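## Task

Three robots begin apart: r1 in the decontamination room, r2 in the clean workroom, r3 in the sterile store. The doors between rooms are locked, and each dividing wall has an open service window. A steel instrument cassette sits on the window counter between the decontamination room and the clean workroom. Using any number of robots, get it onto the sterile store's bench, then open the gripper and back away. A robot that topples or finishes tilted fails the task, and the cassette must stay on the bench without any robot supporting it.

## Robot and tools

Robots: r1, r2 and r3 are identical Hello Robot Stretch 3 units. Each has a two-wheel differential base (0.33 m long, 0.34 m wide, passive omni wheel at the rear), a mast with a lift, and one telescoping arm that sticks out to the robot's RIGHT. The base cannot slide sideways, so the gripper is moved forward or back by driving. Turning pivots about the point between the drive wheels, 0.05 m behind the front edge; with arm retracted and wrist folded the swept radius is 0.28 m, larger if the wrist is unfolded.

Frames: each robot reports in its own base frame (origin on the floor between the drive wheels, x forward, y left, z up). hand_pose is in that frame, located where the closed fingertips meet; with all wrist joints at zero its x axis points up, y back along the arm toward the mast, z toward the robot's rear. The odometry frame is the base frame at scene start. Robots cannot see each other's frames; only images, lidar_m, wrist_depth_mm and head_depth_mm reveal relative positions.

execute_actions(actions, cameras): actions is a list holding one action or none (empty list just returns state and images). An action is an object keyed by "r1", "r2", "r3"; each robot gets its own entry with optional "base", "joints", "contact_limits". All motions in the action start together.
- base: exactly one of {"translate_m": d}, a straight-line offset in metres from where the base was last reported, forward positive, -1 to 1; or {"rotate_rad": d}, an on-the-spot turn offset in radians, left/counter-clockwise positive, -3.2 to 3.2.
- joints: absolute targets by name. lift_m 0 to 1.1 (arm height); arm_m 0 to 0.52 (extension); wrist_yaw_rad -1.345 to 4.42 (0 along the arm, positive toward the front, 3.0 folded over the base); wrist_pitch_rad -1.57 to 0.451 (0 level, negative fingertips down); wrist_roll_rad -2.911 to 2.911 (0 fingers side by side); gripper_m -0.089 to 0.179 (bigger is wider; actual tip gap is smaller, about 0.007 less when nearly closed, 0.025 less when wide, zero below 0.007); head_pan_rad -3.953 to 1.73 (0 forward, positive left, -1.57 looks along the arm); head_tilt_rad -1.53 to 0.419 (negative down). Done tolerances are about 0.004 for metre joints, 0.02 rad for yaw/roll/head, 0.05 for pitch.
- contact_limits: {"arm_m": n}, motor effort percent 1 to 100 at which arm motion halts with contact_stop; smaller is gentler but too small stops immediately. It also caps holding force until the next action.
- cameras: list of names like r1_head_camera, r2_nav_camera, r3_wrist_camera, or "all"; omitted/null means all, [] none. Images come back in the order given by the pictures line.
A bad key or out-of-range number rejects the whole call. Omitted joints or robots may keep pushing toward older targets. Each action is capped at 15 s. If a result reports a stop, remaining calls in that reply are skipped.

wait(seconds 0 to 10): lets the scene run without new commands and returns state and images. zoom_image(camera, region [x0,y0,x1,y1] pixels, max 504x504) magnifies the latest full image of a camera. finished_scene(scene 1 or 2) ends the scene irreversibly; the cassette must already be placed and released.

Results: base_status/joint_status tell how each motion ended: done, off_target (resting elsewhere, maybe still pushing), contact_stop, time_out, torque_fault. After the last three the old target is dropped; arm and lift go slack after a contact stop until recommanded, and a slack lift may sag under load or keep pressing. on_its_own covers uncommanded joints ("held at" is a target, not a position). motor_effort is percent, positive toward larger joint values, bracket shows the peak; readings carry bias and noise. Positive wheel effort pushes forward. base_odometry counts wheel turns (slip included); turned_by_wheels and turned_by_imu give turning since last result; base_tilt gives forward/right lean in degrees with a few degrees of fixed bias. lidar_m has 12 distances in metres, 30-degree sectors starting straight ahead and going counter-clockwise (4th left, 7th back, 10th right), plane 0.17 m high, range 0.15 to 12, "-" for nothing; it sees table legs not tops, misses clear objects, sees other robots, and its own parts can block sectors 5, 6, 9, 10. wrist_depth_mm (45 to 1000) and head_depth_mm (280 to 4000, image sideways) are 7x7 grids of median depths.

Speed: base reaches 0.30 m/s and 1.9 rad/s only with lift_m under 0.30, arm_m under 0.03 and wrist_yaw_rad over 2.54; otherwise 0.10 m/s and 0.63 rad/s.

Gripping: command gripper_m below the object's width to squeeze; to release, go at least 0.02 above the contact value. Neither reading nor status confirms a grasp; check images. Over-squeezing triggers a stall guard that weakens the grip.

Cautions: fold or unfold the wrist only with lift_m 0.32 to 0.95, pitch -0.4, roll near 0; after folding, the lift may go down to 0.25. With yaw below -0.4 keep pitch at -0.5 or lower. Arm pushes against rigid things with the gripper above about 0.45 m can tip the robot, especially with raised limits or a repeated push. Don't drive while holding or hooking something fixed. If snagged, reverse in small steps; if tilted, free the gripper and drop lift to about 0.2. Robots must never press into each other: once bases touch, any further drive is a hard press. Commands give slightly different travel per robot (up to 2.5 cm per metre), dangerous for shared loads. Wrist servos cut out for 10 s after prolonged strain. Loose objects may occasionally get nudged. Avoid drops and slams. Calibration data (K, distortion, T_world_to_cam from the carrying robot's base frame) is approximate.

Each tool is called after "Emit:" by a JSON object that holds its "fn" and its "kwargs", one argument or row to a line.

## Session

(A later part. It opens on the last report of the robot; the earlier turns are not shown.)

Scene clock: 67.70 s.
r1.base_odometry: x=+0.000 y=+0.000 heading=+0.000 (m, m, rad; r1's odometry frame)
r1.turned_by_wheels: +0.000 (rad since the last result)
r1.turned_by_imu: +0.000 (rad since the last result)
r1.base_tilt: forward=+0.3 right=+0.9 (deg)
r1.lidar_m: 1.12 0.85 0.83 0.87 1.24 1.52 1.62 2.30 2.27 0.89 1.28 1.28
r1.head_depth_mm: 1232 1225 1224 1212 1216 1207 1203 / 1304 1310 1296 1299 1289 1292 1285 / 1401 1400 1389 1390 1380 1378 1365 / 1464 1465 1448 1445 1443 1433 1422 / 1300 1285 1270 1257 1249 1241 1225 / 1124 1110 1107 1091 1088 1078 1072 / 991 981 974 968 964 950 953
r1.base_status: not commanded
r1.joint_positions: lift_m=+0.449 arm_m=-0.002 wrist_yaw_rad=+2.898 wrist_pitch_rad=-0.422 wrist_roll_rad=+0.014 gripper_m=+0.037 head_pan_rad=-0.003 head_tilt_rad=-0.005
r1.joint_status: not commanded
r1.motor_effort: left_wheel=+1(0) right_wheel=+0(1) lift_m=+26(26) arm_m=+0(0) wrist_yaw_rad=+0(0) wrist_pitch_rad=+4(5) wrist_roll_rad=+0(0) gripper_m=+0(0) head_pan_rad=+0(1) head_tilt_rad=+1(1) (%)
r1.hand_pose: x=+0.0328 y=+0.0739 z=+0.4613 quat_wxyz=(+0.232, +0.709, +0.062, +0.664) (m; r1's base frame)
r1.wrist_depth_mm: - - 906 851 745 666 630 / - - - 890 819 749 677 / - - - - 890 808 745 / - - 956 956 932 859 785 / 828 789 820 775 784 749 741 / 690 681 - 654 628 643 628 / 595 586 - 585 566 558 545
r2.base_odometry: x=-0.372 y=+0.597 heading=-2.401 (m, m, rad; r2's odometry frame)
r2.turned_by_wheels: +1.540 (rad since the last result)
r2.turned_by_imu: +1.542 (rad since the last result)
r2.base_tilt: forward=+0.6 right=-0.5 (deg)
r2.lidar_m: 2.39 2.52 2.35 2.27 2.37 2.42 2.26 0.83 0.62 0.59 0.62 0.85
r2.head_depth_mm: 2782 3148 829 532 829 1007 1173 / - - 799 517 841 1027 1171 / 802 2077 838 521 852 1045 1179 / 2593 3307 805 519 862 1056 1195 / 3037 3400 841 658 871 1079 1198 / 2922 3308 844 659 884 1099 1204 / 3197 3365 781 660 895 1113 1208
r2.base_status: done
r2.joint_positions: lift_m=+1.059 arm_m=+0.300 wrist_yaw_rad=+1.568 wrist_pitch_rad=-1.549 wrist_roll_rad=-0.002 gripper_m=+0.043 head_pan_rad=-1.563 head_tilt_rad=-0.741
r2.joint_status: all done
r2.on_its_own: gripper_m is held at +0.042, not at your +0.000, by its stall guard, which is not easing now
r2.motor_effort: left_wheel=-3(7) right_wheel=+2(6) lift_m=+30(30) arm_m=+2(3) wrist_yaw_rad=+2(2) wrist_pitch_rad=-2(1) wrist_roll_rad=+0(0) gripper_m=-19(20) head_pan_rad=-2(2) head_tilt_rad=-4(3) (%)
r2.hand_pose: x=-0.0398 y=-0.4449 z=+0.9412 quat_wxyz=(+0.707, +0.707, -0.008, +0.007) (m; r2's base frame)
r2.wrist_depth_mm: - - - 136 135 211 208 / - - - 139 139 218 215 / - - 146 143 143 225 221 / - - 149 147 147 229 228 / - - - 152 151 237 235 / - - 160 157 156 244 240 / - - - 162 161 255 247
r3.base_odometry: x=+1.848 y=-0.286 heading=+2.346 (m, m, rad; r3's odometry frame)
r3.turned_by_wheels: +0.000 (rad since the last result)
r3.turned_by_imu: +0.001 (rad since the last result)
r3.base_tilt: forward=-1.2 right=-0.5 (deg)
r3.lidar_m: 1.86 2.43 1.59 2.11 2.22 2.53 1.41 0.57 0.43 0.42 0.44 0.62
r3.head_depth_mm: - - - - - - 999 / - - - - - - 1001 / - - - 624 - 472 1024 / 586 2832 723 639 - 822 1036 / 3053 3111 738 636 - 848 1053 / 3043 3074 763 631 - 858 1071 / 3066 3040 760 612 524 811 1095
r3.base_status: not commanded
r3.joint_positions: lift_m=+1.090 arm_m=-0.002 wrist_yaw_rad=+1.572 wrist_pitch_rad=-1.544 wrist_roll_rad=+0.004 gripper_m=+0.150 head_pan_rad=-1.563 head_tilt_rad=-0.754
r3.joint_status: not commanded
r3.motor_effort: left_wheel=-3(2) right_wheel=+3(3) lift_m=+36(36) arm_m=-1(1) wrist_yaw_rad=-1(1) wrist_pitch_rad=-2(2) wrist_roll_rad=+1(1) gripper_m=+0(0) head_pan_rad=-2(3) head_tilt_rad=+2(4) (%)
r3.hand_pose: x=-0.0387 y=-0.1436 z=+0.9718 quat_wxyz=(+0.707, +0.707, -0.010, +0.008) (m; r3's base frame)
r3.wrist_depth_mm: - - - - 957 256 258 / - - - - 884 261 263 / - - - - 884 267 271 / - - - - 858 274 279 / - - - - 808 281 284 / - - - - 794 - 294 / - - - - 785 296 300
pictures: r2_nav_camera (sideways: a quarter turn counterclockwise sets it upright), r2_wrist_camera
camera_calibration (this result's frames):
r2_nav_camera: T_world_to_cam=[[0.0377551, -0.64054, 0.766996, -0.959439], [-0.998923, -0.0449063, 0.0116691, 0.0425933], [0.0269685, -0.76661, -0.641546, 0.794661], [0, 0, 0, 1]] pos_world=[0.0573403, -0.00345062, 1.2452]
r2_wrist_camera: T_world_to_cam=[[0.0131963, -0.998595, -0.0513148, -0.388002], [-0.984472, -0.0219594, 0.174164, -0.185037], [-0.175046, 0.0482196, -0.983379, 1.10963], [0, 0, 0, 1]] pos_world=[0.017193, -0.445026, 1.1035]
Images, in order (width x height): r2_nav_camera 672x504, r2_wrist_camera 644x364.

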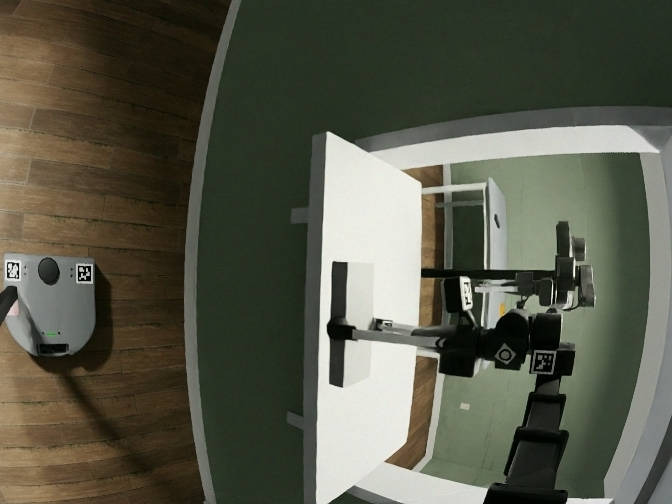

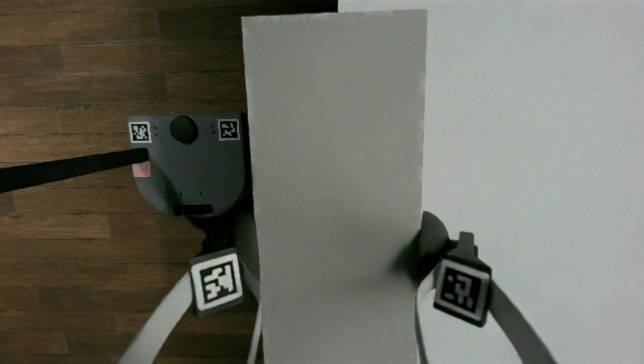

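Emit:
{"fn": "execute_actions", "kwargs": {
  "actions": [
    {"r2":{"joints":{"arm_m":0.49,"lift_m":1.018}},"r3":{"base":{"translate_m":0.04}}}
  ],
  "cameras": []
}}

Emit:
{"fn": "execute_actions", "kwargs": {
  "actions": [
    {"r2":{"joints":{"lift_m":1.005}}}
  ],
  "cameras": []
}}

Emit:
{"fn": "execute_actions", "kwargs": {
  "actions": [
    {"r2":{"joints":{"gripper_m":0.13}}}
  ],
  "cameras": []
}}

Emit:
{"fn": "execute_actions", "kwargs": {
  "actions": [
    {"r2":{"joints":{"lift_m":1.06}},"r3":{"joints":{"arm_m":0.08}}}
  ],
  "cameras": ["r2_wrist_camera"]
}}

Emit:
{"fn": "execute_actions", "kwargs": {
  "actions": [
    {"r2":{"joints":{"arm_m":0.15}},"r3":{"joints":{"arm_m":0.37}}}
  ],
  "cameras": ["r3_wrist_camera","r3_head_camera"]
}}

Scene clock: 70.70 s.
r1.base_odometry: x=+0.000 y=+0.000 heading=+0.000 (m, m, rad; r1's odometry frame)
r1.turned_by_wheels: +0.000 (rad since the last result)
r1.turned_by_imu: +0.000 (rad since the last result)
r1.base_tilt: forward=+0.4 right=+1.0 (deg)
r1.lidar_m: 1.12 0.85 0.83 0.87 1.24 1.52 1.63 2.31 2.27 0.89 1.28 1.28
r1.head_depth_mm: 1231 1232 1218 1223 1216 1211 1205 / 1313 1303 1303 1291 1293 1279 1282 / 1394 1393 1397 1381 1384 1367 1373 / 1473 1461 1454 1455 1445 1441 1421 / 1293 1279 1269 1261 1253 1240 1219 / 1123 1114 1104 1097 1088 1079 1071 / 991 980 972 967 960 959 949
r1.base_status: not commanded
r1.joint_positions: lift_m=+0.449 arm_m=-0.002 wrist_yaw_rad=+2.898 wrist_pitch_rad=-0.422 wrist_roll_rad=+0.014 gripper_m=+0.037 head_pan_rad=-0.003 head_tilt_rad=-0.005
r1.joint_status: not commanded
r1.motor_effort: left_wheel=+1(1) right_wheel=+1(1) lift_m=+26(26) arm_m=+0(0) wrist_yaw_rad=+0(0) wrist_pitch_rad=+4(4) wrist_roll_rad=+0(0) gripper_m=+0(0) head_pan_rad=-1(0) head_tilt_rad=+1(1) (%)
r1.hand_pose: x=+0.0328 y=+0.0739 z=+0.4613 quat_wxyz=(+0.232, +0.709, +0.062, +0.664) (m; r1's base frame)
r1.wrist_depth_mm: - - 932 852 758 699 627 / - - - 898 826 732 657 / - - - - 908 824 716 / - - 964 956 935 857 789 / 826 822 821 766 767 757 722 / 693 686 - 659 628 648 633 / 588 590 - 586 567 546 557
r2.base_odometry: x=-0.372 y=+0.597 heading=-2.401 (m, m, rad; r2's odometry frame)
r2.turned_by_wheels: +0.000 (rad since the last result)
r2.turned_by_imu: +0.001 (rad since the last result)
r2.base_tilt: forward=+0.7 right=-0.5 (deg)
r2.lidar_m: 2.39 2.51 2.35 2.27 2.36 2.41 2.25 0.83 0.62 0.59 0.62 0.85
r2.head_depth_mm: 2900 3197 828 650 831 1010 1166 / - 3145 830 652 838 1028 1168 / 2312 3177 840 651 849 1041 1175 / 2915 3266 842 655 863 1059 1189 / 2978 3307 844 655 870 1070 1199 / 3087 3341 844 658 885 1090 1199 / 3147 3403 781 662 897 1107 1213
r2.base_status: not commanded
r2.joint_positions: lift_m=+1.019 arm_m=+0.490 wrist_yaw_rad=+1.568 wrist_pitch_rad=-1.549 wrist_roll_rad=-0.002 gripper_m=+0.043 head_pan_rad=-1.563 head_tilt_rad=-0.741
r2.joint_status: all done
r2.on_its_own: gripper_m is held at +0.042, not at your +0.000, by its stall guard, which is not easing now
r2.motor_effort: left_wheel=-2(2) right_wheel=+2(1) lift_m=+8(27) arm_m=+3(3) wrist_yaw_rad=+2(2) wrist_pitch_rad=-2(2) wrist_roll_rad=+1(0) gripper_m=-19(19) head_pan_rad=-2(3) head_tilt_rad=-4(4) (%)
r2.hand_pose: x=-0.0398 y=-0.6349 z=+0.9006 quat_wxyz=(+0.707, +0.707, -0.008, +0.007) (m; r2's base frame)
r2.wrist_depth_mm: 185 183 180 136 136 173 171 / 191 188 186 139 139 179 177 / 197 194 190 142 143 183 181 / 204 201 196 147 147 189 186 / 211 205 203 152 150 194 192 / - 212 161 157 155 200 199 / - 221 217 162 162 208 203
r3.base_odometry: x=+1.820 y=-0.258 heading=+2.346 (m, m, rad; r3's odometry frame)
r3.turned_by_wheels: +0.000 (rad since the last result)
r3.turned_by_imu: +0.001 (rad since the last result)
r3.base_tilt: forward=-1.0 right=-0.6 (deg)
r3.lidar_m: 1.87 2.40 1.57 2.11 2.21 2.57 1.41 0.58 0.43 0.42 0.44 0.63
r3.head_depth_mm: - - - - - - 1000 / - - - - - - 1011 / - - - 583 - 476 1022 / 3011 3149 2348 587 - 823 1036 / 3076 3076 771 619 - 852 1059 / 3056 3022 763 631 - 866 1074 / 3078 3029 760 611 524 816 1098
r3.base_status: done
r3.joint_positions: lift_m=+1.090 arm_m=-0.002 wrist_yaw_rad=+1.572 wrist_pitch_rad=-1.544 wrist_roll_rad=+0.004 gripper_m=+0.150 head_pan_rad=-1.563 head_tilt_rad=-0.754
r3.joint_status: not commanded
r3.motor_effort: left_wheel=-2(4) right_wheel=+2(6) lift_m=+36(36) arm_m=-1(0) wrist_yaw_rad=-3(2) wrist_pitch_rad=-2(2) wrist_roll_rad=+1(0) gripper_m=+0(0) head_pan_rad=-2(2) head_tilt_rad=+3(3) (%)
r3.hand_pose: x=-0.0387 y=-0.1436 z=+0.9718 quat_wxyz=(+0.707, +0.707, -0.010, +0.008) (m; r3's base frame)
r3.wrist_depth_mm: - - - - 916 255 256 / - - - - 928 260 265 / - - - - 908 264 270 / - - - - 860 273 279 / - - - - 817 281 286 / - - - - 797 - 294 / - - - - 785 300 303
pictures: none
No camera images: the call's "cameras" was empty. Leave "cameras" out to get every camera's image.

Scene clock: 71.50 s.
r1.base_odometry: x=+0.000 y=+0.000 heading=+0.000 (m, m, rad; r1's odometry frame)
r1.turned_by_wheels: +0.000 (rad since the last result)
r1.turned_by_imu: +0.000 (rad since the last result)
r1.base_tilt: forward=+0.4 right=+0.9 (deg)
r1.lidar_m: 1.11 0.85 0.83 0.87 1.24 1.52 1.62 2.31 2.27 0.89 1.29 1.28
r1.head_depth_mm: 1227 1222 1223 1215 1208 1211 1205 / 1303 1307 1297 1301 1289 1284 1283 / 1406 1395 1379 1387 1385 1375 1360 / 1489 1455 1448 1441 1438 1429 1439 / 1288 1285 1267 1255 1251 1230 1226 / 1121 1117 1106 1098 1088 1082 1072 / 991 984 975 964 961 958 952
r1.base_status: not commanded
r1.joint_positions: lift_m=+0.449 arm_m=-0.002 wrist_yaw_rad=+2.898 wrist_pitch_rad=-0.422 wrist_roll_rad=+0.014 gripper_m=+0.037 head_pan_rad=-0.003 head_tilt_rad=-0.005
r1.joint_status: not commanded
r1.motor_effort: left_wheel=+1(0) right_wheel=+1(1) lift_m=+26(26) arm_m=+0(0) wrist_yaw_rad=+0(0) wrist_pitch_rad=+5(4) wrist_roll_rad=+0(0) gripper_m=+1(0) head_pan_rad=+0(0) head_tilt_rad=+2(1) (%)
r1.hand_pose: x=+0.0328 y=+0.0739 z=+0.4613 quat_wxyz=(+0.232, +0.709, +0.062, +0.664) (m; r1's base frame)
r1.wrist_depth_mm: - - 930 818 731 681 629 / - - - 918 820 738 681 / - - - - 915 810 717 / - - 956 962 903 835 790 / 819 811 798 778 793 749 754 / 681 685 - 650 633 643 633 / 603 585 - 582 570 559 546
r2.base_odometry: x=-0.372 y=+0.597 heading=-2.401 (m, m, rad; r2's odometry frame)
r2.turned_by_wheels: +0.000 (rad since the last result)
r2.turned_by_imu: +0.000 (rad since the last result)
r2.base_tilt: forward=+0.6 right=-0.6 (deg)
r2.lidar_m: 2.38 2.52 2.35 2.27 2.36 2.42 2.26 0.83 0.62 0.60 0.62 0.85
r2.head_depth_mm: 3038 3150 831 651 827 1015 1165 / - 3290 831 650 838 1028 1177 / 2318 3123 841 644 853 1043 1177 / 2953 3347 840 657 860 1059 1185 / 3004 3288 843 657 873 1072 1207 / 3017 3332 845 657 884 1090 1203 / 3193 3347 781 658 894 1111 1205
r2.base_status: not commanded
r2.joint_positions: lift_m=+1.006 arm_m=+0.490 wrist_yaw_rad=+1.568 wrist_pitch_rad=-1.549 wrist_roll_rad=-0.002 gripper_m=+0.043 head_pan_rad=-1.563 head_tilt_rad=-0.741
r2.joint_status: all done
r2.on_its_own: gripper_m is held at +0.042, not at your +0.000, by its stall guard, which is not easing now
r2.motor_effort: left_wheel=-2(2) right_wheel=+2(2) lift_m=+8(8) arm_m=+2(2) wrist_yaw_rad=+2(2) wrist_pitch_rad=-2(2) wrist_roll_rad=+0(0) gripper_m=-19(19) head_pan_rad=-3(3) head_tilt_rad=-4(4) (%)
r2.hand_pose: x=-0.0398 y=-0.6349 z=+0.8876 quat_wxyz=(+0.707, +0.707, -0.008, +0.007) (m; r2's base frame)
r2.wrist_depth_mm: 174 170 168 135 135 162 160 / 177 176 172 139 139 166 164 / 183 181 177 143 143 171 170 / 189 186 183 147 147 176 174 / 196 192 188 152 151 181 179 / 203 197 160 157 155 187 184 / 212 206 203 161 162 195 191
r3.base_odometry: x=+1.820 y=-0.258 heading=+2.346 (m, m, rad; r3's odometry frame)
r3.turned_by_wheels: +0.000 (rad since the last result)
r3.turned_by_imu: +0.000 (rad since the last result)
r3.base_tilt: forward=-1.1 right=-0.4 (deg)
r3.lidar_m: 1.87 2.39 1.58 2.11 2.21 2.56 1.42 0.57 0.43 0.42 0.44 0.63
r3.head_depth_mm: - - - - - - 1001 / - - - - - - 1004 / - - - 581 - 474 1023 / 3035 3068 2350 602 - 822 1042 / 3022 3125 771 623 - 851 1055 / 3030 3057 766 631 - 864 1076 / 3065 2986 757 612 524 816 1095
r3.base_status: not commanded
r3.joint_positions: lift_m=+1.090 arm_m=-0.002 wrist_yaw_rad=+1.572 wrist_pitch_rad=-1.544 wrist_roll_rad=+0.004 gripper_m=+0.150 head_pan_rad=-1.563 head_tilt_rad=-0.754
r3.joint_status: not commanded
r3.motor_effort: left_wheel=-2(2) right_wheel=+2(2) lift_m=+36(36) arm_m=-1(1) wrist_yaw_rad=-2(3) wrist_pitch_rad=-2(2) wrist_roll_rad=+1(1) gripper_m=+0(0) head_pan_rad=-2(2) head_tilt_rad=+3(3) (%)
r3.hand_pose: x=-0.0387 y=-0.1436 z=+0.9718 quat_wxyz=(+0.707, +0.707, -0.010, +0.008) (m; r3's base frame)
r3.wrist_depth_mm: - - - - 925 256 257 / - - - - 914 264 268 / - - - - 894 269 271 / - - - - 868 275 277 / - - - - 850 284 286 / - - - - 815 - 294 / - - - - 793 304 304
pictures: none
No camera images: the call's "cameras" was empty. Leave "cameras" out to get every camera's image.

Scene clock: 72.87 s.
r1.base_odometry: x=+0.000 y=+0.000 heading=+0.000 (m, m, rad; r1's odometry frame)
r1.turned_by_wheels: +0.000 (rad since the last result)
r1.turned_by_imu: +0.000 (rad since the last result)
r1.base_tilt: forward=+0.3 right=+0.9 (deg)
r1.lidar_m: 1.12 0.85 0.83 0.87 1.24 1.52 1.62 2.31 2.27 0.89 1.29 1.28
r1.head_depth_mm: 1230 1228 1219 1223 1214 1213 1200 / 1309 1313 1299 1299 1287 1285 1290 / 1419 1397 1396 1390 1390 1372 1374 / 1473 1471 1457 1441 1430 1434 1436 / 1296 1281 1270 1253 1258 1240 1227 / 1123 1115 1107 1093 1083 1082 1071 / 986 980 975 969 959 956 948
r1.base_status: not commanded
r1.joint_positions: lift_m=+0.449 arm_m=-0.002 wrist_yaw_rad=+2.898 wrist_pitch_rad=-0.422 wrist_roll_rad=+0.014 gripper_m=+0.037 head_pan_rad=-0.003 head_tilt_rad=-0.005
r1.joint_status: not commanded
r1.motor_effort: left_wheel=+1(0) right_wheel=+0(1) lift_m=+26(26) arm_m=+0(0) wrist_yaw_rad=+0(0) wrist_pitch_rad=+4(5) wrist_roll_rad=+0(0) gripper_m=+0(0) head_pan_rad=+0(0) head_tilt_rad=+1(1) (%)
r1.hand_pose: x=+0.0328 y=+0.0739 z=+0.4613 quat_wxyz=(+0.232, +0.709, +0.062, +0.664) (m; r1's base frame)
r1.wrist_depth_mm: - - 914 826 749 681 627 / - - - 897 816 753 682 / - - - - 889 806 718 / - - 943 917 929 855 768 / 811 818 817 789 794 736 740 / 708 682 - 652 627 634 626 / 594 590 - 581 565 554 551
r2.base_odometry: x=-0.372 y=+0.597 heading=-2.401 (m, m, rad; r2's odometry frame)
r2.turned_by_wheels: +0.000 (rad since the last result)
r2.turned_by_imu: +0.000 (rad since the last result)
r2.base_tilt: forward=+0.7 right=-0.4 (deg)
r2.lidar_m: 2.39 2.52 2.35 2.27 2.37 2.42 2.26 0.84 0.62 0.60 0.62 0.85
r2.head_depth_mm: 3077 3121 834 650 830 1013 1170 / - 3306 832 652 842 1031 1182 / 2323 3009 836 632 853 1047 1180 / 2988 3284 838 655 860 1060 1183 / 2957 3313 844 657 871 1072 1194 / 2983 3381 843 658 879 1098 1206 / 3208 3415 780 661 893 1113 1201
r2.base_status: not commanded
r2.joint_positions: lift_m=+1.006 arm_m=+0.490 wrist_yaw_rad=+1.568 wrist_pitch_rad=-1.549 wrist_roll_rad=-0.002 gripper_m=+0.130 head_pan_rad=-1.563 head_tilt_rad=-0.741
r2.joint_status: all done
r2.motor_effort: left_wheel=-2(2) right_wheel=+3(2) lift_m=+8(8) arm_m=+2(2) wrist_yaw_rad=+1(2) wrist_pitch_rad=-1(2) wrist_roll_rad=+0(0) gripper_m=+1(87) head_pan_rad=-3(2) head_tilt_rad=-3(4) (%)
r2.hand_pose: x=-0.0400 y=-0.6349 z=+0.8876 quat_wxyz=(+0.707, +0.707, -0.007, +0.007) (m; r2's base frame)
r2.wrist_depth_mm: 173 171 168 137 137 162 160 / 178 176 173 140 141 166 166 / 183 181 178 145 145 172 170 / 189 187 183 149 149 177 175 / 195 192 189 154 154 181 180 / 202 199 196 158 158 - 184 / - 206 203 164 163 195 191
r3.base_odometry: x=+1.820 y=-0.258 heading=+2.346 (m, m, rad; r3's odometry frame)
r3.turned_by_wheels: +0.000 (rad since the last result)
r3.turned_by_imu: +0.000 (rad since the last result)
r3.base_tilt: forward=-1.1 right=-0.6 (deg)
r3.lidar_m: 1.87 2.39 1.58 2.11 2.22 2.56 1.42 0.57 0.43 0.42 0.44 0.63
r3.head_depth_mm: - - - - - - 996 / - - - - - - 1007 / - - - 557 - 476 1024 / 3042 3069 2343 601 - 826 1034 / 3050 3042 770 625 - 851 1064 / 3042 3083 763 631 - 862 1078 / 3055 3015 758 611 523 814 1096
r3.base_status: not commanded
r3.joint_positions: lift_m=+1.090 arm_m=-0.002 wrist_yaw_rad=+1.572 wrist_pitch_rad=-1.544 wrist_roll_rad=+0.004 gripper_m=+0.150 head_pan_rad=-1.563 head_tilt_rad=-0.754
r3.joint_status: not commanded
r3.motor_effort: left_wheel=-3(2) right_wheel=+2(2) lift_m=+36(36) arm_m=-1(1) wrist_yaw_rad=-1(1) wrist_pitch_rad=-2(2) wrist_roll_rad=+1(1) gripper_m=+0(0) head_pan_rad=-2(2) head_tilt_rad=+2(3) (%)
r3.hand_pose: x=-0.0387 y=-0.1436 z=+0.9718 quat_wxyz=(+0.707, +0.707, -0.010, +0.008) (m; r3's base frame)
r3.wrist_depth_mm: - - - - 970 254 256 / - - - - 906 260 262 / - - - - 887 267 270 / - - - - 874 276 280 / - - - - 829 283 283 / - - - - 832 - 295 / - - - - 772 298 300
pictures: none
No camera images: the call's "cameras" was empty. Leave "cameras" out to get every camera's image.

Scene clock: 74.67 s.
r1.base_odometry: x=+0.000 y=+0.000 heading=+0.000 (m, m, rad; r1's odometry frame)
r1.turned_by_wheels: +0.000 (rad since the last result)
r1.turned_by_imu: +0.000 (rad since the last result)
r1.base_tilt: forward=+0.4 right=+0.9 (deg)
r1.lidar_m: 1.11 0.85 0.83 0.87 1.24 1.52 1.62 2.30 2.28 0.89 1.29 1.28
r1.head_depth_mm: 1225 1228 1230 1216 1206 1215 1210 / 1313 1306 1304 1297 1290 1290 1276 / 1402 1388 1392 1385 1383 1375 1368 / 1485 1476 1457 1447 1443 1435 1431 / 1295 1282 1270 1264 1251 1239 1225 / 1126 1113 1102 1090 1080 1077 1069 / 992 980 977 968 964 958 948
r1.base_status: not commanded
r1.joint_positions: lift_m=+0.449 arm_m=-0.002 wrist_yaw_rad=+2.898 wrist_pitch_rad=-0.422 wrist_roll_rad=+0.014 gripper_m=+0.037 head_pan_rad=-0.003 head_tilt_rad=-0.005
r1.joint_status: not commanded
r1.motor_effort: left_wheel=+0(1) right_wheel=+0(1) lift_m=+26(26) arm_m=-1(0) wrist_yaw_rad=+0(0) wrist_pitch_rad=+5(4) wrist_roll_rad=+0(0) gripper_m=+0(0) head_pan_rad=+0(0) head_tilt_rad=+1(2) (%)
r1.hand_pose: x=+0.0328 y=+0.0739 z=+0.4613 quat_wxyz=(+0.232, +0.709, +0.062, +0.664) (m; r1's base frame)
r1.wrist_depth_mm: - - 918 824 752 673 630 / - - - 903 803 734 667 / - - - - 888 803 729 / - - 970 960 900 840 783 / 821 802 831 775 790 753 735 / 691 678 - 649 632 647 624 / 589 586 - 585 565 563 559
r2.base_odometry: x=-0.372 y=+0.597 heading=-2.401 (m, m, rad; r2's odometry frame)
r2.turned_by_wheels: +0.000 (rad since the last result)
r2.turned_by_imu: +0.000 (rad since the last result)
r2.base_tilt: forward=+0.6 right=-0.5 (deg)
r2.lidar_m: 2.38 2.51 2.35 2.28 2.37 2.42 2.26 0.84 0.62 0.60 0.62 0.85
r2.head_depth_mm: 2776 3122 830 649 831 1012 1164 / - 3162 832 651 838 1027 1180 / 1099 3027 836 655 848 1040 1185 / 2969 3173 843 656 858 1058 1187 / 3004 3336 842 656 876 1078 1203 / 3037 3384 847 659 885 1100 1203 / 3187 3405 783 660 899 1111 1203
r2.base_status: not commanded
r2.joint_positions: lift_m=+1.059 arm_m=+0.490 wrist_yaw_rad=+1.568 wrist_pitch_rad=-1.549 wrist_roll_rad=-0.002 gripper_m=+0.130 head_pan_rad=-1.563 head_tilt_rad=-0.741
r2.joint_status: all done
r2.motor_effort: left_wheel=-2(2) right_wheel=+1(2) lift_m=+28(29) arm_m=+2(2) wrist_yaw_rad=+2(2) wrist_pitch_rad=-1(1) wrist_roll_rad=+0(0) gripper_m=+0(0) head_pan_rad=-2(2) head_tilt_rad=-4(4) (%)
r2.hand_pose: x=-0.0400 y=-0.6349 z=+0.9413 quat_wxyz=(+0.707, +0.707, -0.007, +0.007) (m; r2's base frame)
r2.wrist_depth_mm: - 223 220 215 212 211 209 / - 229 224 192 218 217 215 / - 236 232 197 223 222 222 / - 242 239 203 231 230 228 / - 251 244 210 238 236 235 / - 259 255 217 250 - 242 / - 268 262 225 254 255 248
r3.base_odometry: x=+1.820 y=-0.258 heading=+2.346 (m, m, rad; r3's odometry frame)
r3.turned_by_wheels: +0.000 (rad since the last result)
r3.turned_by_imu: +0.000 (rad since the last result)
r3.base_tilt: forward=-1.0 right=-0.4 (deg)
r3.lidar_m: 1.88 2.40 1.58 2.11 2.22 2.57 1.42 0.57 0.43 0.42 0.44 0.62
r3.head_depth_mm: - - - 597 527 470 983 / - - - - 512 469 1026 / - - 2444 530 510 475 1087 / 3034 3002 2498 589 518 473 1042 / 3038 3070 2507 586 516 472 1063 / 3059 3008 2368 599 514 479 1072 / 3067 3048 756 611 511 812 1096
r3.base_status: not commanded
r3.joint_positions: lift_m=+1.090 arm_m=+0.080 wrist_yaw_rad=+1.571 wrist_pitch_rad=-1.544 wrist_roll_rad=+0.004 gripper_m=+0.150 head_pan_rad=-1.563 head_tilt_rad=-0.754
r3.joint_status: all done
r3.motor_effort: left_wheel=-3(3) right_wheel=+2(2) lift_m=+36(36) arm_m=+3(5) wrist_yaw_rad=-1(2) wrist_pitch_rad=-2(2) wrist_roll_rad=+0(1) gripper_m=+0(1) head_pan_rad=-3(2) head_tilt_rad=+2(3) (%)
r3.hand_pose: x=-0.0387 y=-0.2249 z=+0.9718 quat_wxyz=(+0.707, +0.707, -0.011, +0.008) (m; r3's base frame)
r3.wrist_depth_mm: - - - - 250 254 258 / - - - - 259 260 264 / - - - - 262 267 270 / - - - - 273 276 276 / - - - - 279 283 282 / - - - - 287 - 277 / - - - - 296 301 271
pictures: r2_wrist_camera
camera_calibration (this result's frames):
r2_wrist_camera: T_world_to_cam=[[0.0131681, -0.998595, -0.0513236, -0.577697], [-0.984372, -0.0219606, 0.174724, -0.189894], [-0.175606, 0.0482208, -0.983279, 1.11875], [0, 0, 0, 1]] pos_world=[0.0171393, -0.635003, 1.10357]
Images, in order (width x height): r2_wrist_camera 644x364.

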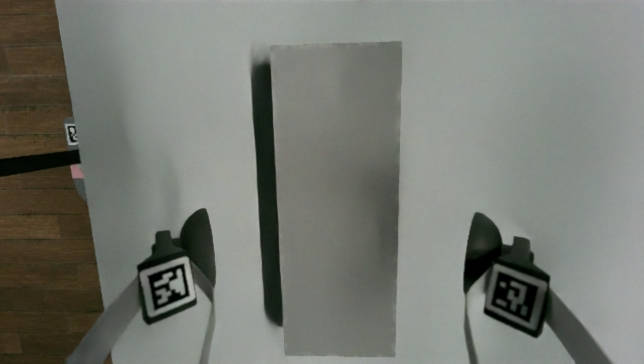

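Scene clock: 78.37 s.
r1.base_odometry: x=+0.000 y=+0.000 heading=+0.000 (m, m, rad; r1's odometry frame)
r1.turned_by_wheels: +0.000 (rad since the last result)
r1.turned_by_imu: +0.000 (rad since the last result)
r1.base_tilt: forward=+0.3 right=+0.9 (deg)
r1.lidar_m: 1.12 0.85 0.83 0.87 1.24 1.52 1.63 2.31 2.28 0.89 1.28 1.28
r1.head_depth_mm: 1238 1219 1219 1223 1211 1212 1205 / 1297 1309 1293 1291 1289 1290 1280 / 1399 1396 1385 1382 1384 1382 1373 / 1480 1473 1455 1446 1443 1426 1427 / 1294 1287 1269 1258 1254 1236 1223 / 1123 1115 1105 1095 1085 1078 1072 / 988 979 974 970 961 960 950
r1.base_status: not commanded
r1.joint_positions: lift_m=+0.449 arm_m=-0.002 wrist_yaw_rad=+2.898 wrist_pitch_rad=-0.422 wrist_roll_rad=+0.014 gripper_m=+0.037 head_pan_rad=-0.003 head_tilt_rad=-0.005
r1.joint_status: not commanded
r1.motor_effort: left_wheel=+0(1) right_wheel=+0(1) lift_m=+26(26) arm_m=+0(1) wrist_yaw_rad=-1(0) wrist_pitch_rad=+5(5) wrist_roll_rad=+0(0) gripper_m=+0(0) head_pan_rad=+0(0) head_tilt_rad=+1(2) (%)
r1.hand_pose: x=+0.0328 y=+0.0739 z=+0.4613 quat_wxyz=(+0.232, +0.709, +0.062, +0.664) (m; r1's base frame)
r1.wrist_depth_mm: - - 906 831 746 677 632 / - - - 947 826 746 675 / - - - - 894 795 731 / - - 954 972 932 846 772 / 822 814 834 786 787 748 753 / 691 681 - 658 630 645 634 / 592 583 - 580 572 556 548
r2.base_odometry: x=-0.372 y=+0.597 heading=-2.401 (m, m, rad; r2's odometry frame)
r2.turned_by_wheels: +0.000 (rad since the last result)
r2.turned_by_imu: +0.001 (rad since the last result)
r2.base_tilt: forward=+0.6 right=-0.5 (deg)
r2.lidar_m: 2.38 2.53 2.35 2.27 2.37 2.42 2.26 0.84 0.62 0.60 0.62 0.86
r2.head_depth_mm: - - - 612 831 1015 1175 / - - - - 863 1006 1182 / 1716 3197 873 644 851 1016 1175 / 2945 3367 1819 626 863 1060 1190 / 2986 3304 845 655 872 1076 1196 / 2992 3378 846 658 883 1092 1199 / 3167 3425 781 661 895 1110 1210
r2.base_status: not commanded
r2.joint_positions: lift_m=+1.059 arm_m=+0.150 wrist_yaw_rad=+1.569 wrist_pitch_rad=-1.549 wrist_roll_rad=-0.002 gripper_m=+0.130 head_pan_rad=-1.563 head_tilt_rad=-0.741
r2.joint_status: all done
r2.motor_effort: left_wheel=-2(2) right_wheel=+2(2) lift_m=+28(29) arm_m=-2(2) wrist_yaw_rad=+1(1) wrist_pitch_rad=-1(1) wrist_roll_rad=+0(0) gripper_m=+1(1) head_pan_rad=-2(2) head_tilt_rad=-4(4) (%)
r2.hand_pose: x=-0.0400 y=-0.2954 z=+0.9413 quat_wxyz=(+0.707, +0.707, -0.007, +0.007) (m; r2's base frame)
r2.wrist_depth_mm: - - - - - 585 210 / - - - - - 585 216 / - - - - - 590 222 / - - - - - 599 228 / - - - - - 415 235 / - - - - - - 242 / - - - - - 605 249
r3.base_odometry: x=+1.820 y=-0.258 heading=+2.346 (m, m, rad; r3's odometry frame)
r3.turned_by_wheels: +0.000 (rad since the last result)
r3.turned_by_imu: +0.001 (rad since the last result)
r3.base_tilt: forward=-1.1 right=-0.5 (deg)
r3.lidar_m: 1.88 2.39 1.57 2.11 2.22 2.56 1.42 0.57 0.43 0.42 0.44 0.63
r3.head_depth_mm: 2981 3170 2388 630 526 470 985 / 2857 3108 2390 594 522 468 1003 / - 1253 2355 592 520 474 1017 / 2968 2976 1376 594 519 474 1041 / 3036 3122 769 608 516 472 1055 / 3085 2995 762 617 515 478 1077 / 3105 2985 757 613 512 812 1091
r3.base_status: not commanded
r3.joint_positions: lift_m=+1.090 arm_m=+0.370 wrist_yaw_rad=+1.570 wrist_pitch_rad=-1.544 wrist_roll_rad=+0.004 gripper_m=+0.150 head_pan_rad=-1.563 head_tilt_rad=-0.754
r3.joint_status: all done
r3.motor_effort: left_wheel=-2(3) right_wheel=+2(2) lift_m=+36(37) arm_m=+3(5) wrist_yaw_rad=-1(1) wrist_pitch_rad=-2(2) wrist_roll_rad=+1(1) gripper_m=+0(0) head_pan_rad=-2(2) head_tilt_rad=+2(2) (%)
r3.hand_pose: x=-0.0387 y=-0.5149 z=+0.9718 quat_wxyz=(+0.707, +0.707, -0.011, +0.007) (m; r3's base frame)
r3.wrist_depth_mm: 243 246 248 249 253 252 - / 251 252 252 251 259 259 - / 256 257 259 231 265 267 - / 263 264 264 239 271 271 - / 272 273 269 245 279 - - / 275 280 282 250 284 - - / 286 286 288 259 296 - -
pictures: r3_head_camera (sideways: a quarter turn clockwise sets it upright), r3_wrist_camera
camera_calibration (this result's frames):
r3_head_camera: T_world_to_cam=[[-0.0430614, 0.673451, -0.737977, 0.97885], [0.998898, 0.0152135, -0.044403, 0.0569417], [-0.018676, -0.739076, -0.673364, 0.834699], [0, 0, 0, 1]] pos_world=[0.000860511, -0.0431673, 1.28695]
r3_wrist_camera: T_world_to_cam=[[0.0090637, -0.999498, 0.030344, -0.551424], [-0.989011, -0.00448232, 0.147773, -0.155175], [-0.147563, -0.0313499, -0.988556, 1.10271], [0, 0, 0, 1]] pos_world=[0.0142467, -0.517273, 1.12975]
Images, in order (width x height): r3_head_camera 896x504, r3_wrist_camera 644x364.

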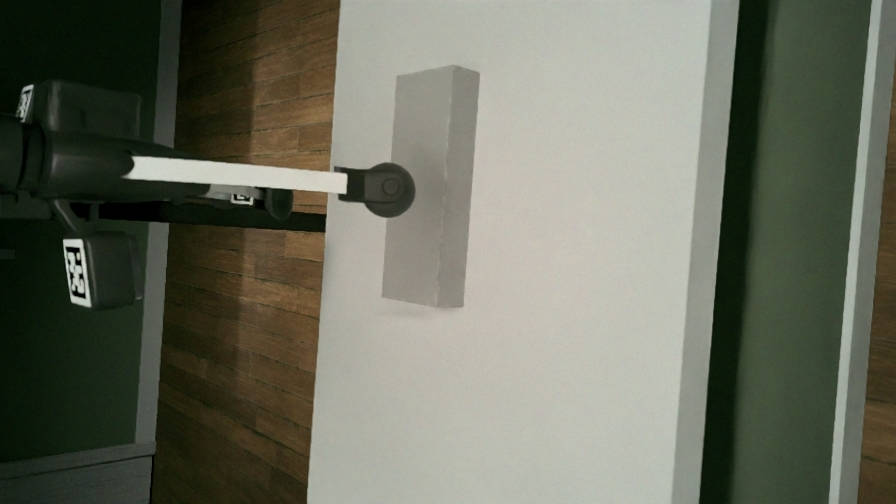

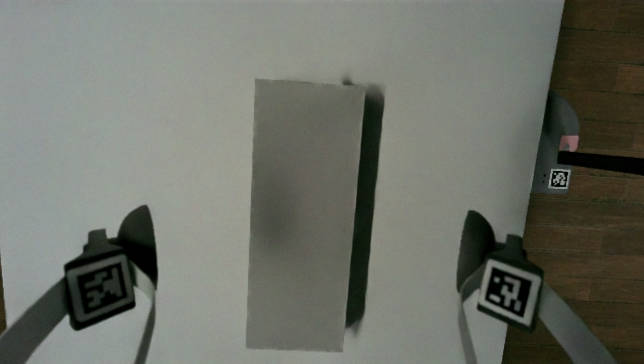

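Emit:
{"fn": "execute_actions", "kwargs": {
  "actions": [
    {"r3":{"base":{"translate_m":-0.018},"joints":{"arm_m":0.366,"lift_m":0.996,"wrist_yaw_rad":1.52,"gripper_m":0.125}},"r2":{"joints":{"arm_m":0.05}}}
  ],
  "cameras": ["r3_wrist_camera"]
}}

Emit:
{"fn": "execute_actions", "kwargs": {
  "actions": [
    {"r3":{"joints":{"gripper_m":0.03}}}
  ],
  "cameras": []
}}

Emit:
{"fn": "execute_actions", "kwargs": {
  "actions": [
    {"r3":{"joints":{"lift_m":1.025}}}
  ],
  "cameras": ["r3_wrist_camera","r3_head_camera"]
}}

Scene clock: 80.70 s.
r1.base_odometry: x=+0.000 y=+0.000 heading=+0.000 (m, m, rad; r1's odometry frame)
r1.turned_by_wheels: +0.000 (rad since the last result)
r1.turned_by_imu: +0.000 (rad since the last result)
r1.base_tilt: forward=+0.3 right=+0.9 (deg)
r1.lidar_m: 1.12 0.85 0.83 0.87 1.24 1.52 1.62 2.31 2.28 0.89 1.29 1.28
r1.head_depth_mm: 1232 1233 1218 1213 1209 1210 1206 / 1306 1302 1299 1289 1295 1295 1285 / 1406 1394 1387 1382 1387 1369 1359 / 1476 1472 1446 1446 1439 1422 1430 / 1298 1289 1273 1260 1249 1243 1230 / 1121 1118 1099 1099 1090 1083 1075 / 990 980 974 967 962 957 949
r1.base_status: not commanded
r1.joint_positions: lift_m=+0.449 arm_m=-0.002 wrist_yaw_rad=+2.898 wrist_pitch_rad=-0.422 wrist_roll_rad=+0.014 gripper_m=+0.037 head_pan_rad=-0.003 head_tilt_rad=-0.005
r1.joint_status: not commanded
r1.motor_effort: left_wheel=+0(1) right_wheel=+0(0) lift_m=+26(26) arm_m=+0(0) wrist_yaw_rad=+0(0) wrist_pitch_rad=+5(5) wrist_roll_rad=+0(0) gripper_m=+0(0) head_pan_rad=+0(0) head_tilt_rad=+0(1) (%)
r1.hand_pose: x=+0.0328 y=+0.0739 z=+0.4613 quat_wxyz=(+0.232, +0.709, +0.062, +0.664) (m; r1's base frame)
r1.wrist_depth_mm: - - 927 831 749 698 638 / - - - 892 814 730 674 / - - - - 887 796 718 / - - 978 973 926 852 775 / 827 780 825 770 804 746 763 / 704 682 - 653 636 653 629 / 602 582 - 589 565 554 544
r2.base_odometry: x=-0.372 y=+0.597 heading=-2.401 (m, m, rad; r2's odometry frame)
r2.turned_by_wheels: +0.000 (rad since the last result)
r2.turned_by_imu: +0.001 (rad since the last result)
r2.base_tilt: forward=+0.6 right=-0.6 (deg)
r2.lidar_m: 2.39 2.51 2.36 2.27 2.35 2.42 2.26 0.84 0.62 0.60 0.62 0.85
r2.head_depth_mm: - - - - - 1045 1166 / - - - - - 1100 1175 / 487 577 876 634 886 1042 1182 / 2336 3288 841 674 - 1080 1185 / 2990 3291 840 659 - 1075 1200 / 3019 3367 846 656 889 1085 1207 / 3125 3404 784 660 897 1108 1202
r2.base_status: not commanded
r2.joint_positions: lift_m=+1.059 arm_m=+0.050 wrist_yaw_rad=+1.569 wrist_pitch_rad=-1.549 wrist_roll_rad=-0.002 gripper_m=+0.130 head_pan_rad=-1.563 head_tilt_rad=-0.741
r2.joint_status: all done
r2.motor_effort: left_wheel=-3(2) right_wheel=+1(2) lift_m=+28(29) arm_m=-3(2) wrist_yaw_rad=+1(1) wrist_pitch_rad=-1(1) wrist_roll_rad=+0(0) gripper_m=+0(1) head_pan_rad=-2(2) head_tilt_rad=-3(4) (%)
r2.hand_pose: x=-0.0400 y=-0.1954 z=+0.9413 quat_wxyz=(+0.707, +0.707, -0.007, +0.007) (m; r2's base frame)
r2.wrist_depth_mm: - - - - - 790 510 / - - - - - 803 509 / - - - - - 800 509 / - - - - - 788 507 / - - - - - 747 515 / - - - - - - 516 / - - - - - 791 491
r3.base_odometry: x=+1.833 y=-0.271 heading=+2.346 (m, m, rad; r3's odometry frame)
r3.turned_by_wheels: +0.000 (rad since the last result)
r3.turned_by_imu: +0.000 (rad since the last result)
r3.base_tilt: forward=-1.1 right=-0.4 (deg)
r3.lidar_m: 1.87 2.41 1.58 2.11 2.22 2.54 1.41 0.57 0.43 0.42 0.44 0.62
r3.head_depth_mm: - 3019 2377 631 527 471 982 / 3141 3146 2364 595 524 468 1002 / - - 753 594 522 474 1016 / 3028 3213 1330 591 519 474 1032 / 3004 3060 769 600 517 471 1053 / 3074 3075 762 615 514 477 1076 / 3099 3021 759 611 512 811 1099
r3.base_status: done
r3.joint_positions: lift_m=+0.996 arm_m=+0.366 wrist_yaw_rad=+1.522 wrist_pitch_rad=-1.544 wrist_roll_rad=+0.004 gripper_m=+0.125 head_pan_rad=-1.563 head_tilt_rad=-0.754
r3.joint_status: all done
r3.motor_effort: left_wheel=-2(5) right_wheel=+3(4) lift_m=+29(30) arm_m=-3(5) wrist_yaw_rad=-1(3) wrist_pitch_rad=-2(2) wrist_roll_rad=+0(1) gripper_m=+0(82) head_pan_rad=-2(2) head_tilt_rad=+2(3) (%)
r3.hand_pose: x=-0.0387 y=-0.5107 z=+0.8781 quat_wxyz=(+0.707, +0.706, -0.028, -0.010) (m; r3's base frame)
r3.wrist_depth_mm: 158 158 131 131 161 164 166 / 162 163 134 135 165 169 169 / 166 167 138 138 170 172 174 / 171 171 143 141 175 177 179 / 176 175 146 145 179 181 183 / 178 - 150 150 184 187 188 / - 185 154 155 191 193 195
pictures: r3_wrist_camera
camera_calibration (this result's frames):
r3_wrist_camera: T_world_to_cam=[[-0.039321, -0.998766, 0.0303435, -0.545904], [-0.988061, 0.0433906, 0.147826, -0.11687], [-0.14896, -0.0241686, -0.988548, 1.01377], [0, 0, 0, 1]] pos_world=[0.0140711, -0.515658, 1.036]
Images, in order (width x height): r3_wrist_camera 644x364.

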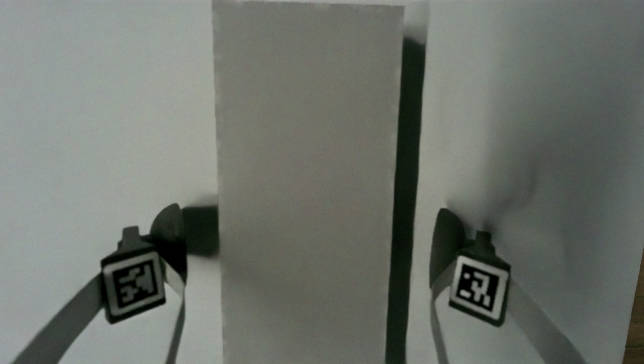

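Scene clock: 82.13 s.
r1.base_odometry: x=+0.000 y=+0.000 heading=+0.000 (m, m, rad; r1's odometry frame)
r1.turned_by_wheels: +0.000 (rad since the last result)
r1.turned_by_imu: +0.000 (rad since the last result)
r1.base_tilt: forward=+0.4 right=+1.0 (deg)
r1.lidar_m: 1.12 0.85 0.83 0.87 1.25 1.52 1.62 2.30 2.27 0.89 1.28 1.28
r1.head_depth_mm: 1232 1220 1225 1219 1214 1218 1208 / 1313 1301 1293 1298 1291 1281 1282 / 1397 1396 1401 1380 1383 1373 1365 / 1468 1467 1464 1442 1439 1432 1424 / 1297 1281 1271 1256 1247 1235 1224 / 1123 1113 1103 1095 1087 1073 1069 / 988 983 974 968 962 955 953
r1.base_status: not commanded
r1.joint_positions: lift_m=+0.449 arm_m=-0.002 wrist_yaw_rad=+2.898 wrist_pitch_rad=-0.422 wrist_roll_rad=+0.014 gripper_m=+0.037 head_pan_rad=-0.003 head_tilt_rad=-0.005
r1.joint_status: not commanded
r1.motor_effort: left_wheel=+0(1) right_wheel=+0(1) lift_m=+26(26) arm_m=+0(0) wrist_yaw_rad=+0(0) wrist_pitch_rad=+4(4) wrist_roll_rad=+0(0) gripper_m=+1(0) head_pan_rad=+0(0) head_tilt_rad=+1(1) (%)
r1.hand_pose: x=+0.0328 y=+0.0739 z=+0.4613 quat_wxyz=(+0.232, +0.709, +0.062, +0.664) (m; r1's base frame)
r1.wrist_depth_mm: - - 927 826 738 697 630 / - - - 905 815 751 680 / - - - - 881 801 718 / - - 950 981 927 860 784 / 828 796 815 788 794 764 752 / 699 670 - 662 628 649 634 / 598 593 - 581 562 553 560
r2.base_odometry: x=-0.372 y=+0.597 heading=-2.401 (m, m, rad; r2's odometry frame)
r2.turned_by_wheels: +0.000 (rad since the last result)
r2.turned_by_imu: +0.000 (rad since the last result)
r2.base_tilt: forward=+0.6 right=-0.5 (deg)
r2.lidar_m: 2.39 2.52 2.34 2.27 2.36 2.42 2.26 0.84 0.62 0.60 0.62 0.85
r2.head_depth_mm: - - - - - 1040 1169 / - - - - - 1100 1173 / 489 578 873 632 886 1045 1183 / 2352 3227 836 675 - 1076 1185 / 3059 3252 840 658 - 1076 1204 / 2986 3360 847 657 884 1100 1209 / 3174 3338 784 661 892 1113 1208
r2.base_status: not commanded
r2.joint_positions: lift_m=+1.059 arm_m=+0.050 wrist_yaw_rad=+1.569 wrist_pitch_rad=-1.549 wrist_roll_rad=-0.002 gripper_m=+0.130 head_pan_rad=-1.563 head_tilt_rad=-0.741
r2.joint_status: not commanded
r2.motor_effort: left_wheel=-2(3) right_wheel=+2(2) lift_m=+29(29) arm_m=-2(2) wrist_yaw_rad=+1(1) wrist_pitch_rad=-1(1) wrist_roll_rad=+0(0) gripper_m=+1(0) head_pan_rad=-3(2) head_tilt_rad=-4(3) (%)
r2.hand_pose: x=-0.0400 y=-0.1954 z=+0.9413 quat_wxyz=(+0.707, +0.707, -0.007, +0.007) (m; r2's base frame)
r2.wrist_depth_mm: - - - - - 790 509 / - - - - - 801 519 / - - - - - 762 507 / - - - - - 783 512 / - - - - - 723 510 / - - - - - - 520 / - - - - - 802 496
r3.base_odometry: x=+1.833 y=-0.271 heading=+2.346 (m, m, rad; r3's odometry frame)
r3.turned_by_wheels: +0.000 (rad since the last result)
r3.turned_by_imu: +0.000 (rad since the last result)
r3.base_tilt: forward=-1.0 right=-0.6 (deg)
r3.lidar_m: 1.87 2.41 1.58 2.11 2.22 2.54 1.42 0.57 0.43 0.42 0.44 0.62
r3.head_depth_mm: - 3034 2386 632 526 471 981 / 3042 3179 2363 595 524 469 1000 / - - 756 595 520 474 1021 / 3022 3146 1325 592 519 473 1039 / 3003 3121 770 599 517 473 1050 / 3070 3087 767 615 514 476 1074 / 3084 3033 760 611 512 812 1098
r3.base_status: not commanded
r3.joint_positions: lift_m=+0.997 arm_m=+0.366 wrist_yaw_rad=+1.521 wrist_pitch_rad=-1.553 wrist_roll_rad=+0.004 gripper_m=+0.031 head_pan_rad=-1.563 head_tilt_rad=-0.754
r3.joint_status: all done
r3.motor_effort: left_wheel=-2(2) right_wheel=+0(2) lift_m=+15(28) arm_m=-3(4) wrist_yaw_rad=-2(2) wrist_pitch_rad=+1(2) wrist_roll_rad=+1(0) gripper_m=-20(96) head_pan_rad=-3(2) head_tilt_rad=+2(2) (%)
r3.hand_pose: x=-0.0408 y=-0.5105 z=+0.8787 quat_wxyz=(+0.707, +0.706, -0.025, -0.013) (m; r3's base frame)
r3.wrist_depth_mm: 159 160 132 133 164 165 167 / 163 164 136 136 169 170 172 / 167 169 141 140 172 174 175 / 171 172 144 144 177 179 180 / 175 177 147 148 166 185 186 / 181 181 152 152 154 191 193 / 186 188 157 157 194 195 197
pictures: none
No camera images: the call's "cameras" was empty. Leave "cameras" out to get every camera's image.

Scene clock: 83.17 s.
r1.base_odometry: x=+0.000 y=+0.000 heading=+0.000 (m, m, rad; r1's odometry frame)
r1.turned_by_wheels: +0.000 (rad since the last result)
r1.turned_by_imu: +0.000 (rad since the last result)
r1.base_tilt: forward=+0.4 right=+0.9 (deg)
r1.lidar_m: 1.11 0.85 0.83 0.87 1.24 1.52 1.62 2.31 2.28 0.89 1.28 1.28
r1.head_depth_mm: 1235 1222 1225 1217 1205 1205 1203 / 1302 1308 1303 1296 1289 1280 1282 / 1399 1399 1390 1383 1377 1375 1369 / 1472 1465 1452 1445 1437 1430 1429 / 1296 1282 1270 1263 1244 1234 1228 / 1118 1114 1101 1094 1090 1084 1068 / 989 980 976 966 962 956 953
r1.base_status: not commanded
r1.joint_positions: lift_m=+0.449 arm_m=-0.002 wrist_yaw_rad=+2.898 wrist_pitch_rad=-0.422 wrist_roll_rad=+0.014 gripper_m=+0.037 head_pan_rad=-0.003 head_tilt_rad=-0.005
r1.joint_status: not commanded
r1.motor_effort: left_wheel=+1(0) right_wheel=+1(0) lift_m=+26(26) arm_m=+0(1) wrist_yaw_rad=+0(0) wrist_pitch_rad=+4(5) wrist_roll_rad=+0(0) gripper_m=+0(0) head_pan_rad=+0(0) head_tilt_rad=+1(1) (%)
r1.hand_pose: x=+0.0328 y=+0.0739 z=+0.4613 quat_wxyz=(+0.232, +0.709, +0.062, +0.664) (m; r1's base frame)
r1.wrist_depth_mm: - - 914 816 729 684 628 / - - - 914 807 736 689 / - - - - 897 789 725 / - - 968 939 926 867 798 / 811 810 830 755 781 754 733 / 704 687 - 659 623 640 638 / 597 585 - 594 562 554 555
r2.base_odometry: x=-0.372 y=+0.597 heading=-2.401 (m, m, rad; r2's odometry frame)
r2.turned_by_wheels: +0.000 (rad since the last result)
r2.turned_by_imu: +0.000 (rad since the last result)
r2.base_tilt: forward=+0.7 right=-0.5 (deg)
r2.lidar_m: 2.38 2.52 2.35 2.27 2.36 2.42 2.26 0.83 0.62 0.59 0.62 0.85
r2.head_depth_mm: - - - - - 1037 1159 / - - - - - 1096 1176 / 1061 562 875 632 882 1047 1186 / 2613 3307 838 677 - 1078 1185 / 2963 3205 844 659 - 1075 1201 / 3006 3405 848 658 886 1095 1203 / 3206 3379 785 658 897 1108 1199
r2.base_status: not commanded
r2.joint_positions: lift_m=+1.059 arm_m=+0.050 wrist_yaw_rad=+1.569 wrist_pitch_rad=-1.549 wrist_roll_rad=-0.002 gripper_m=+0.130 head_pan_rad=-1.563 head_tilt_rad=-0.741
r2.joint_status: not commanded
r2.motor_effort: left_wheel=-2(2) right_wheel=+1(2) lift_m=+28(29) arm_m=-2(2) wrist_yaw_rad=+1(2) wrist_pitch_rad=-1(1) wrist_roll_rad=+0(0) gripper_m=+1(1) head_pan_rad=-1(2) head_tilt_rad=-4(4) (%)
r2.hand_pose: x=-0.0400 y=-0.1954 z=+0.9413 quat_wxyz=(+0.707, +0.707, -0.007, +0.007) (m; r2's base frame)
r2.wrist_depth_mm: - - - - - 769 507 / - - - - - 795 507 / - - - - - 795 515 / - - - - - 796 514 / - - - - - 733 512 / - - - - - - 522 / - - - - - 787 491
r3.base_odometry: x=+1.833 y=-0.271 heading=+2.346 (m, m, rad; r3's odometry frame)
r3.turned_by_wheels: +0.000 (rad since the last result)
r3.turned_by_imu: +0.000 (rad since the last result)
r3.base_tilt: forward=-1.1 right=-0.5 (deg)
r3.lidar_m: 1.87 2.41 1.58 2.11 2.22 2.54 1.41 0.57 0.43 0.42 0.44 0.62
r3.head_depth_mm: 3001 3176 2365 631 525 470 981 / 3040 3112 2362 596 522 469 997 / - - 2363 595 521 473 1021 / 3040 2880 1344 592 519 475 1037 / 3026 3070 771 600 514 472 1055 / 3092 3023 765 615 514 476 1071 / 3064 3015 761 611 511 812 1090
r3.base_status: not commanded
r3.joint_positions: lift_m=+1.025 arm_m=+0.366 wrist_yaw_rad=+1.521 wrist_pitch_rad=-1.550 wrist_roll_rad=+0.004 gripper_m=+0.031 head_pan_rad=-1.563 head_tilt_rad=-0.754
r3.joint_status: all done
r3.motor_effort: left_wheel=-2(2) right_wheel=+1(1) lift_m=+35(41) arm_m=-3(3) wrist_yaw_rad=-1(2) wrist_pitch_rad=+0(1) wrist_roll_rad=+1(1) gripper_m=-12(20) head_pan_rad=-2(2) head_tilt_rad=+2(2) (%)
r3.hand_pose: x=-0.0402 y=-0.5105 z=+0.9069 quat_wxyz=(+0.707, +0.706, -0.026, -0.012) (m; r3's base frame)
r3.wrist_depth_mm: 184 185 185 159 189 190 194 / 189 190 189 162 194 196 198 / 194 195 194 166 200 201 204 / 200 200 199 170 205 207 210 / 204 205 176 177 211 212 218 / 209 211 180 181 - 219 - / 214 218 218 187 224 226 -
pictures: r3_head_camera (sideways: a quarter turn clockwise sets it upright), r3_wrist_camera
camera_calibration (this result's frames):
r3_head_camera: T_world_to_cam=[[-0.0430612, 0.673409, -0.738015, 0.9789], [0.998898, 0.0152111, -0.0444034, 0.0569423], [-0.0186756, -0.739114, -0.673322, 0.834645], [0, 0, 0, 1]] pos_world=[0.000860522, -0.0431681, 1.28696]
r3_wrist_camera: T_world_to_cam=[[-0.0398578, -0.998746, 0.0302882, -0.546658], [-0.987173, 0.0440497, 0.153457, -0.127324], [-0.154598, -0.0237832, -0.987691, 1.04131], [0, 0, 0, 1]] pos_world=[0.0135051, -0.515599, 1.06459]
Images, in order (width x height): r3_head_camera 896x504, r3_wrist_camera 644x364.

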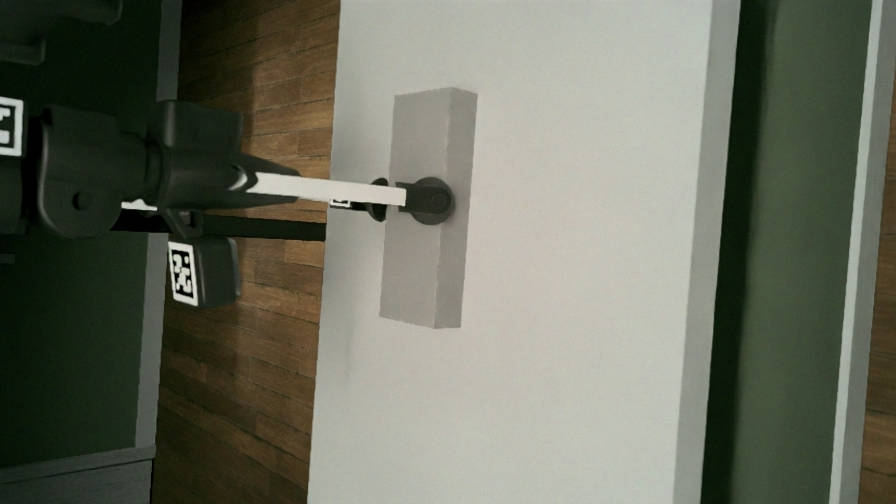

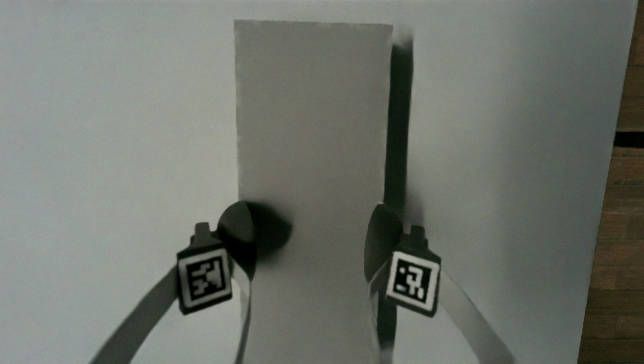

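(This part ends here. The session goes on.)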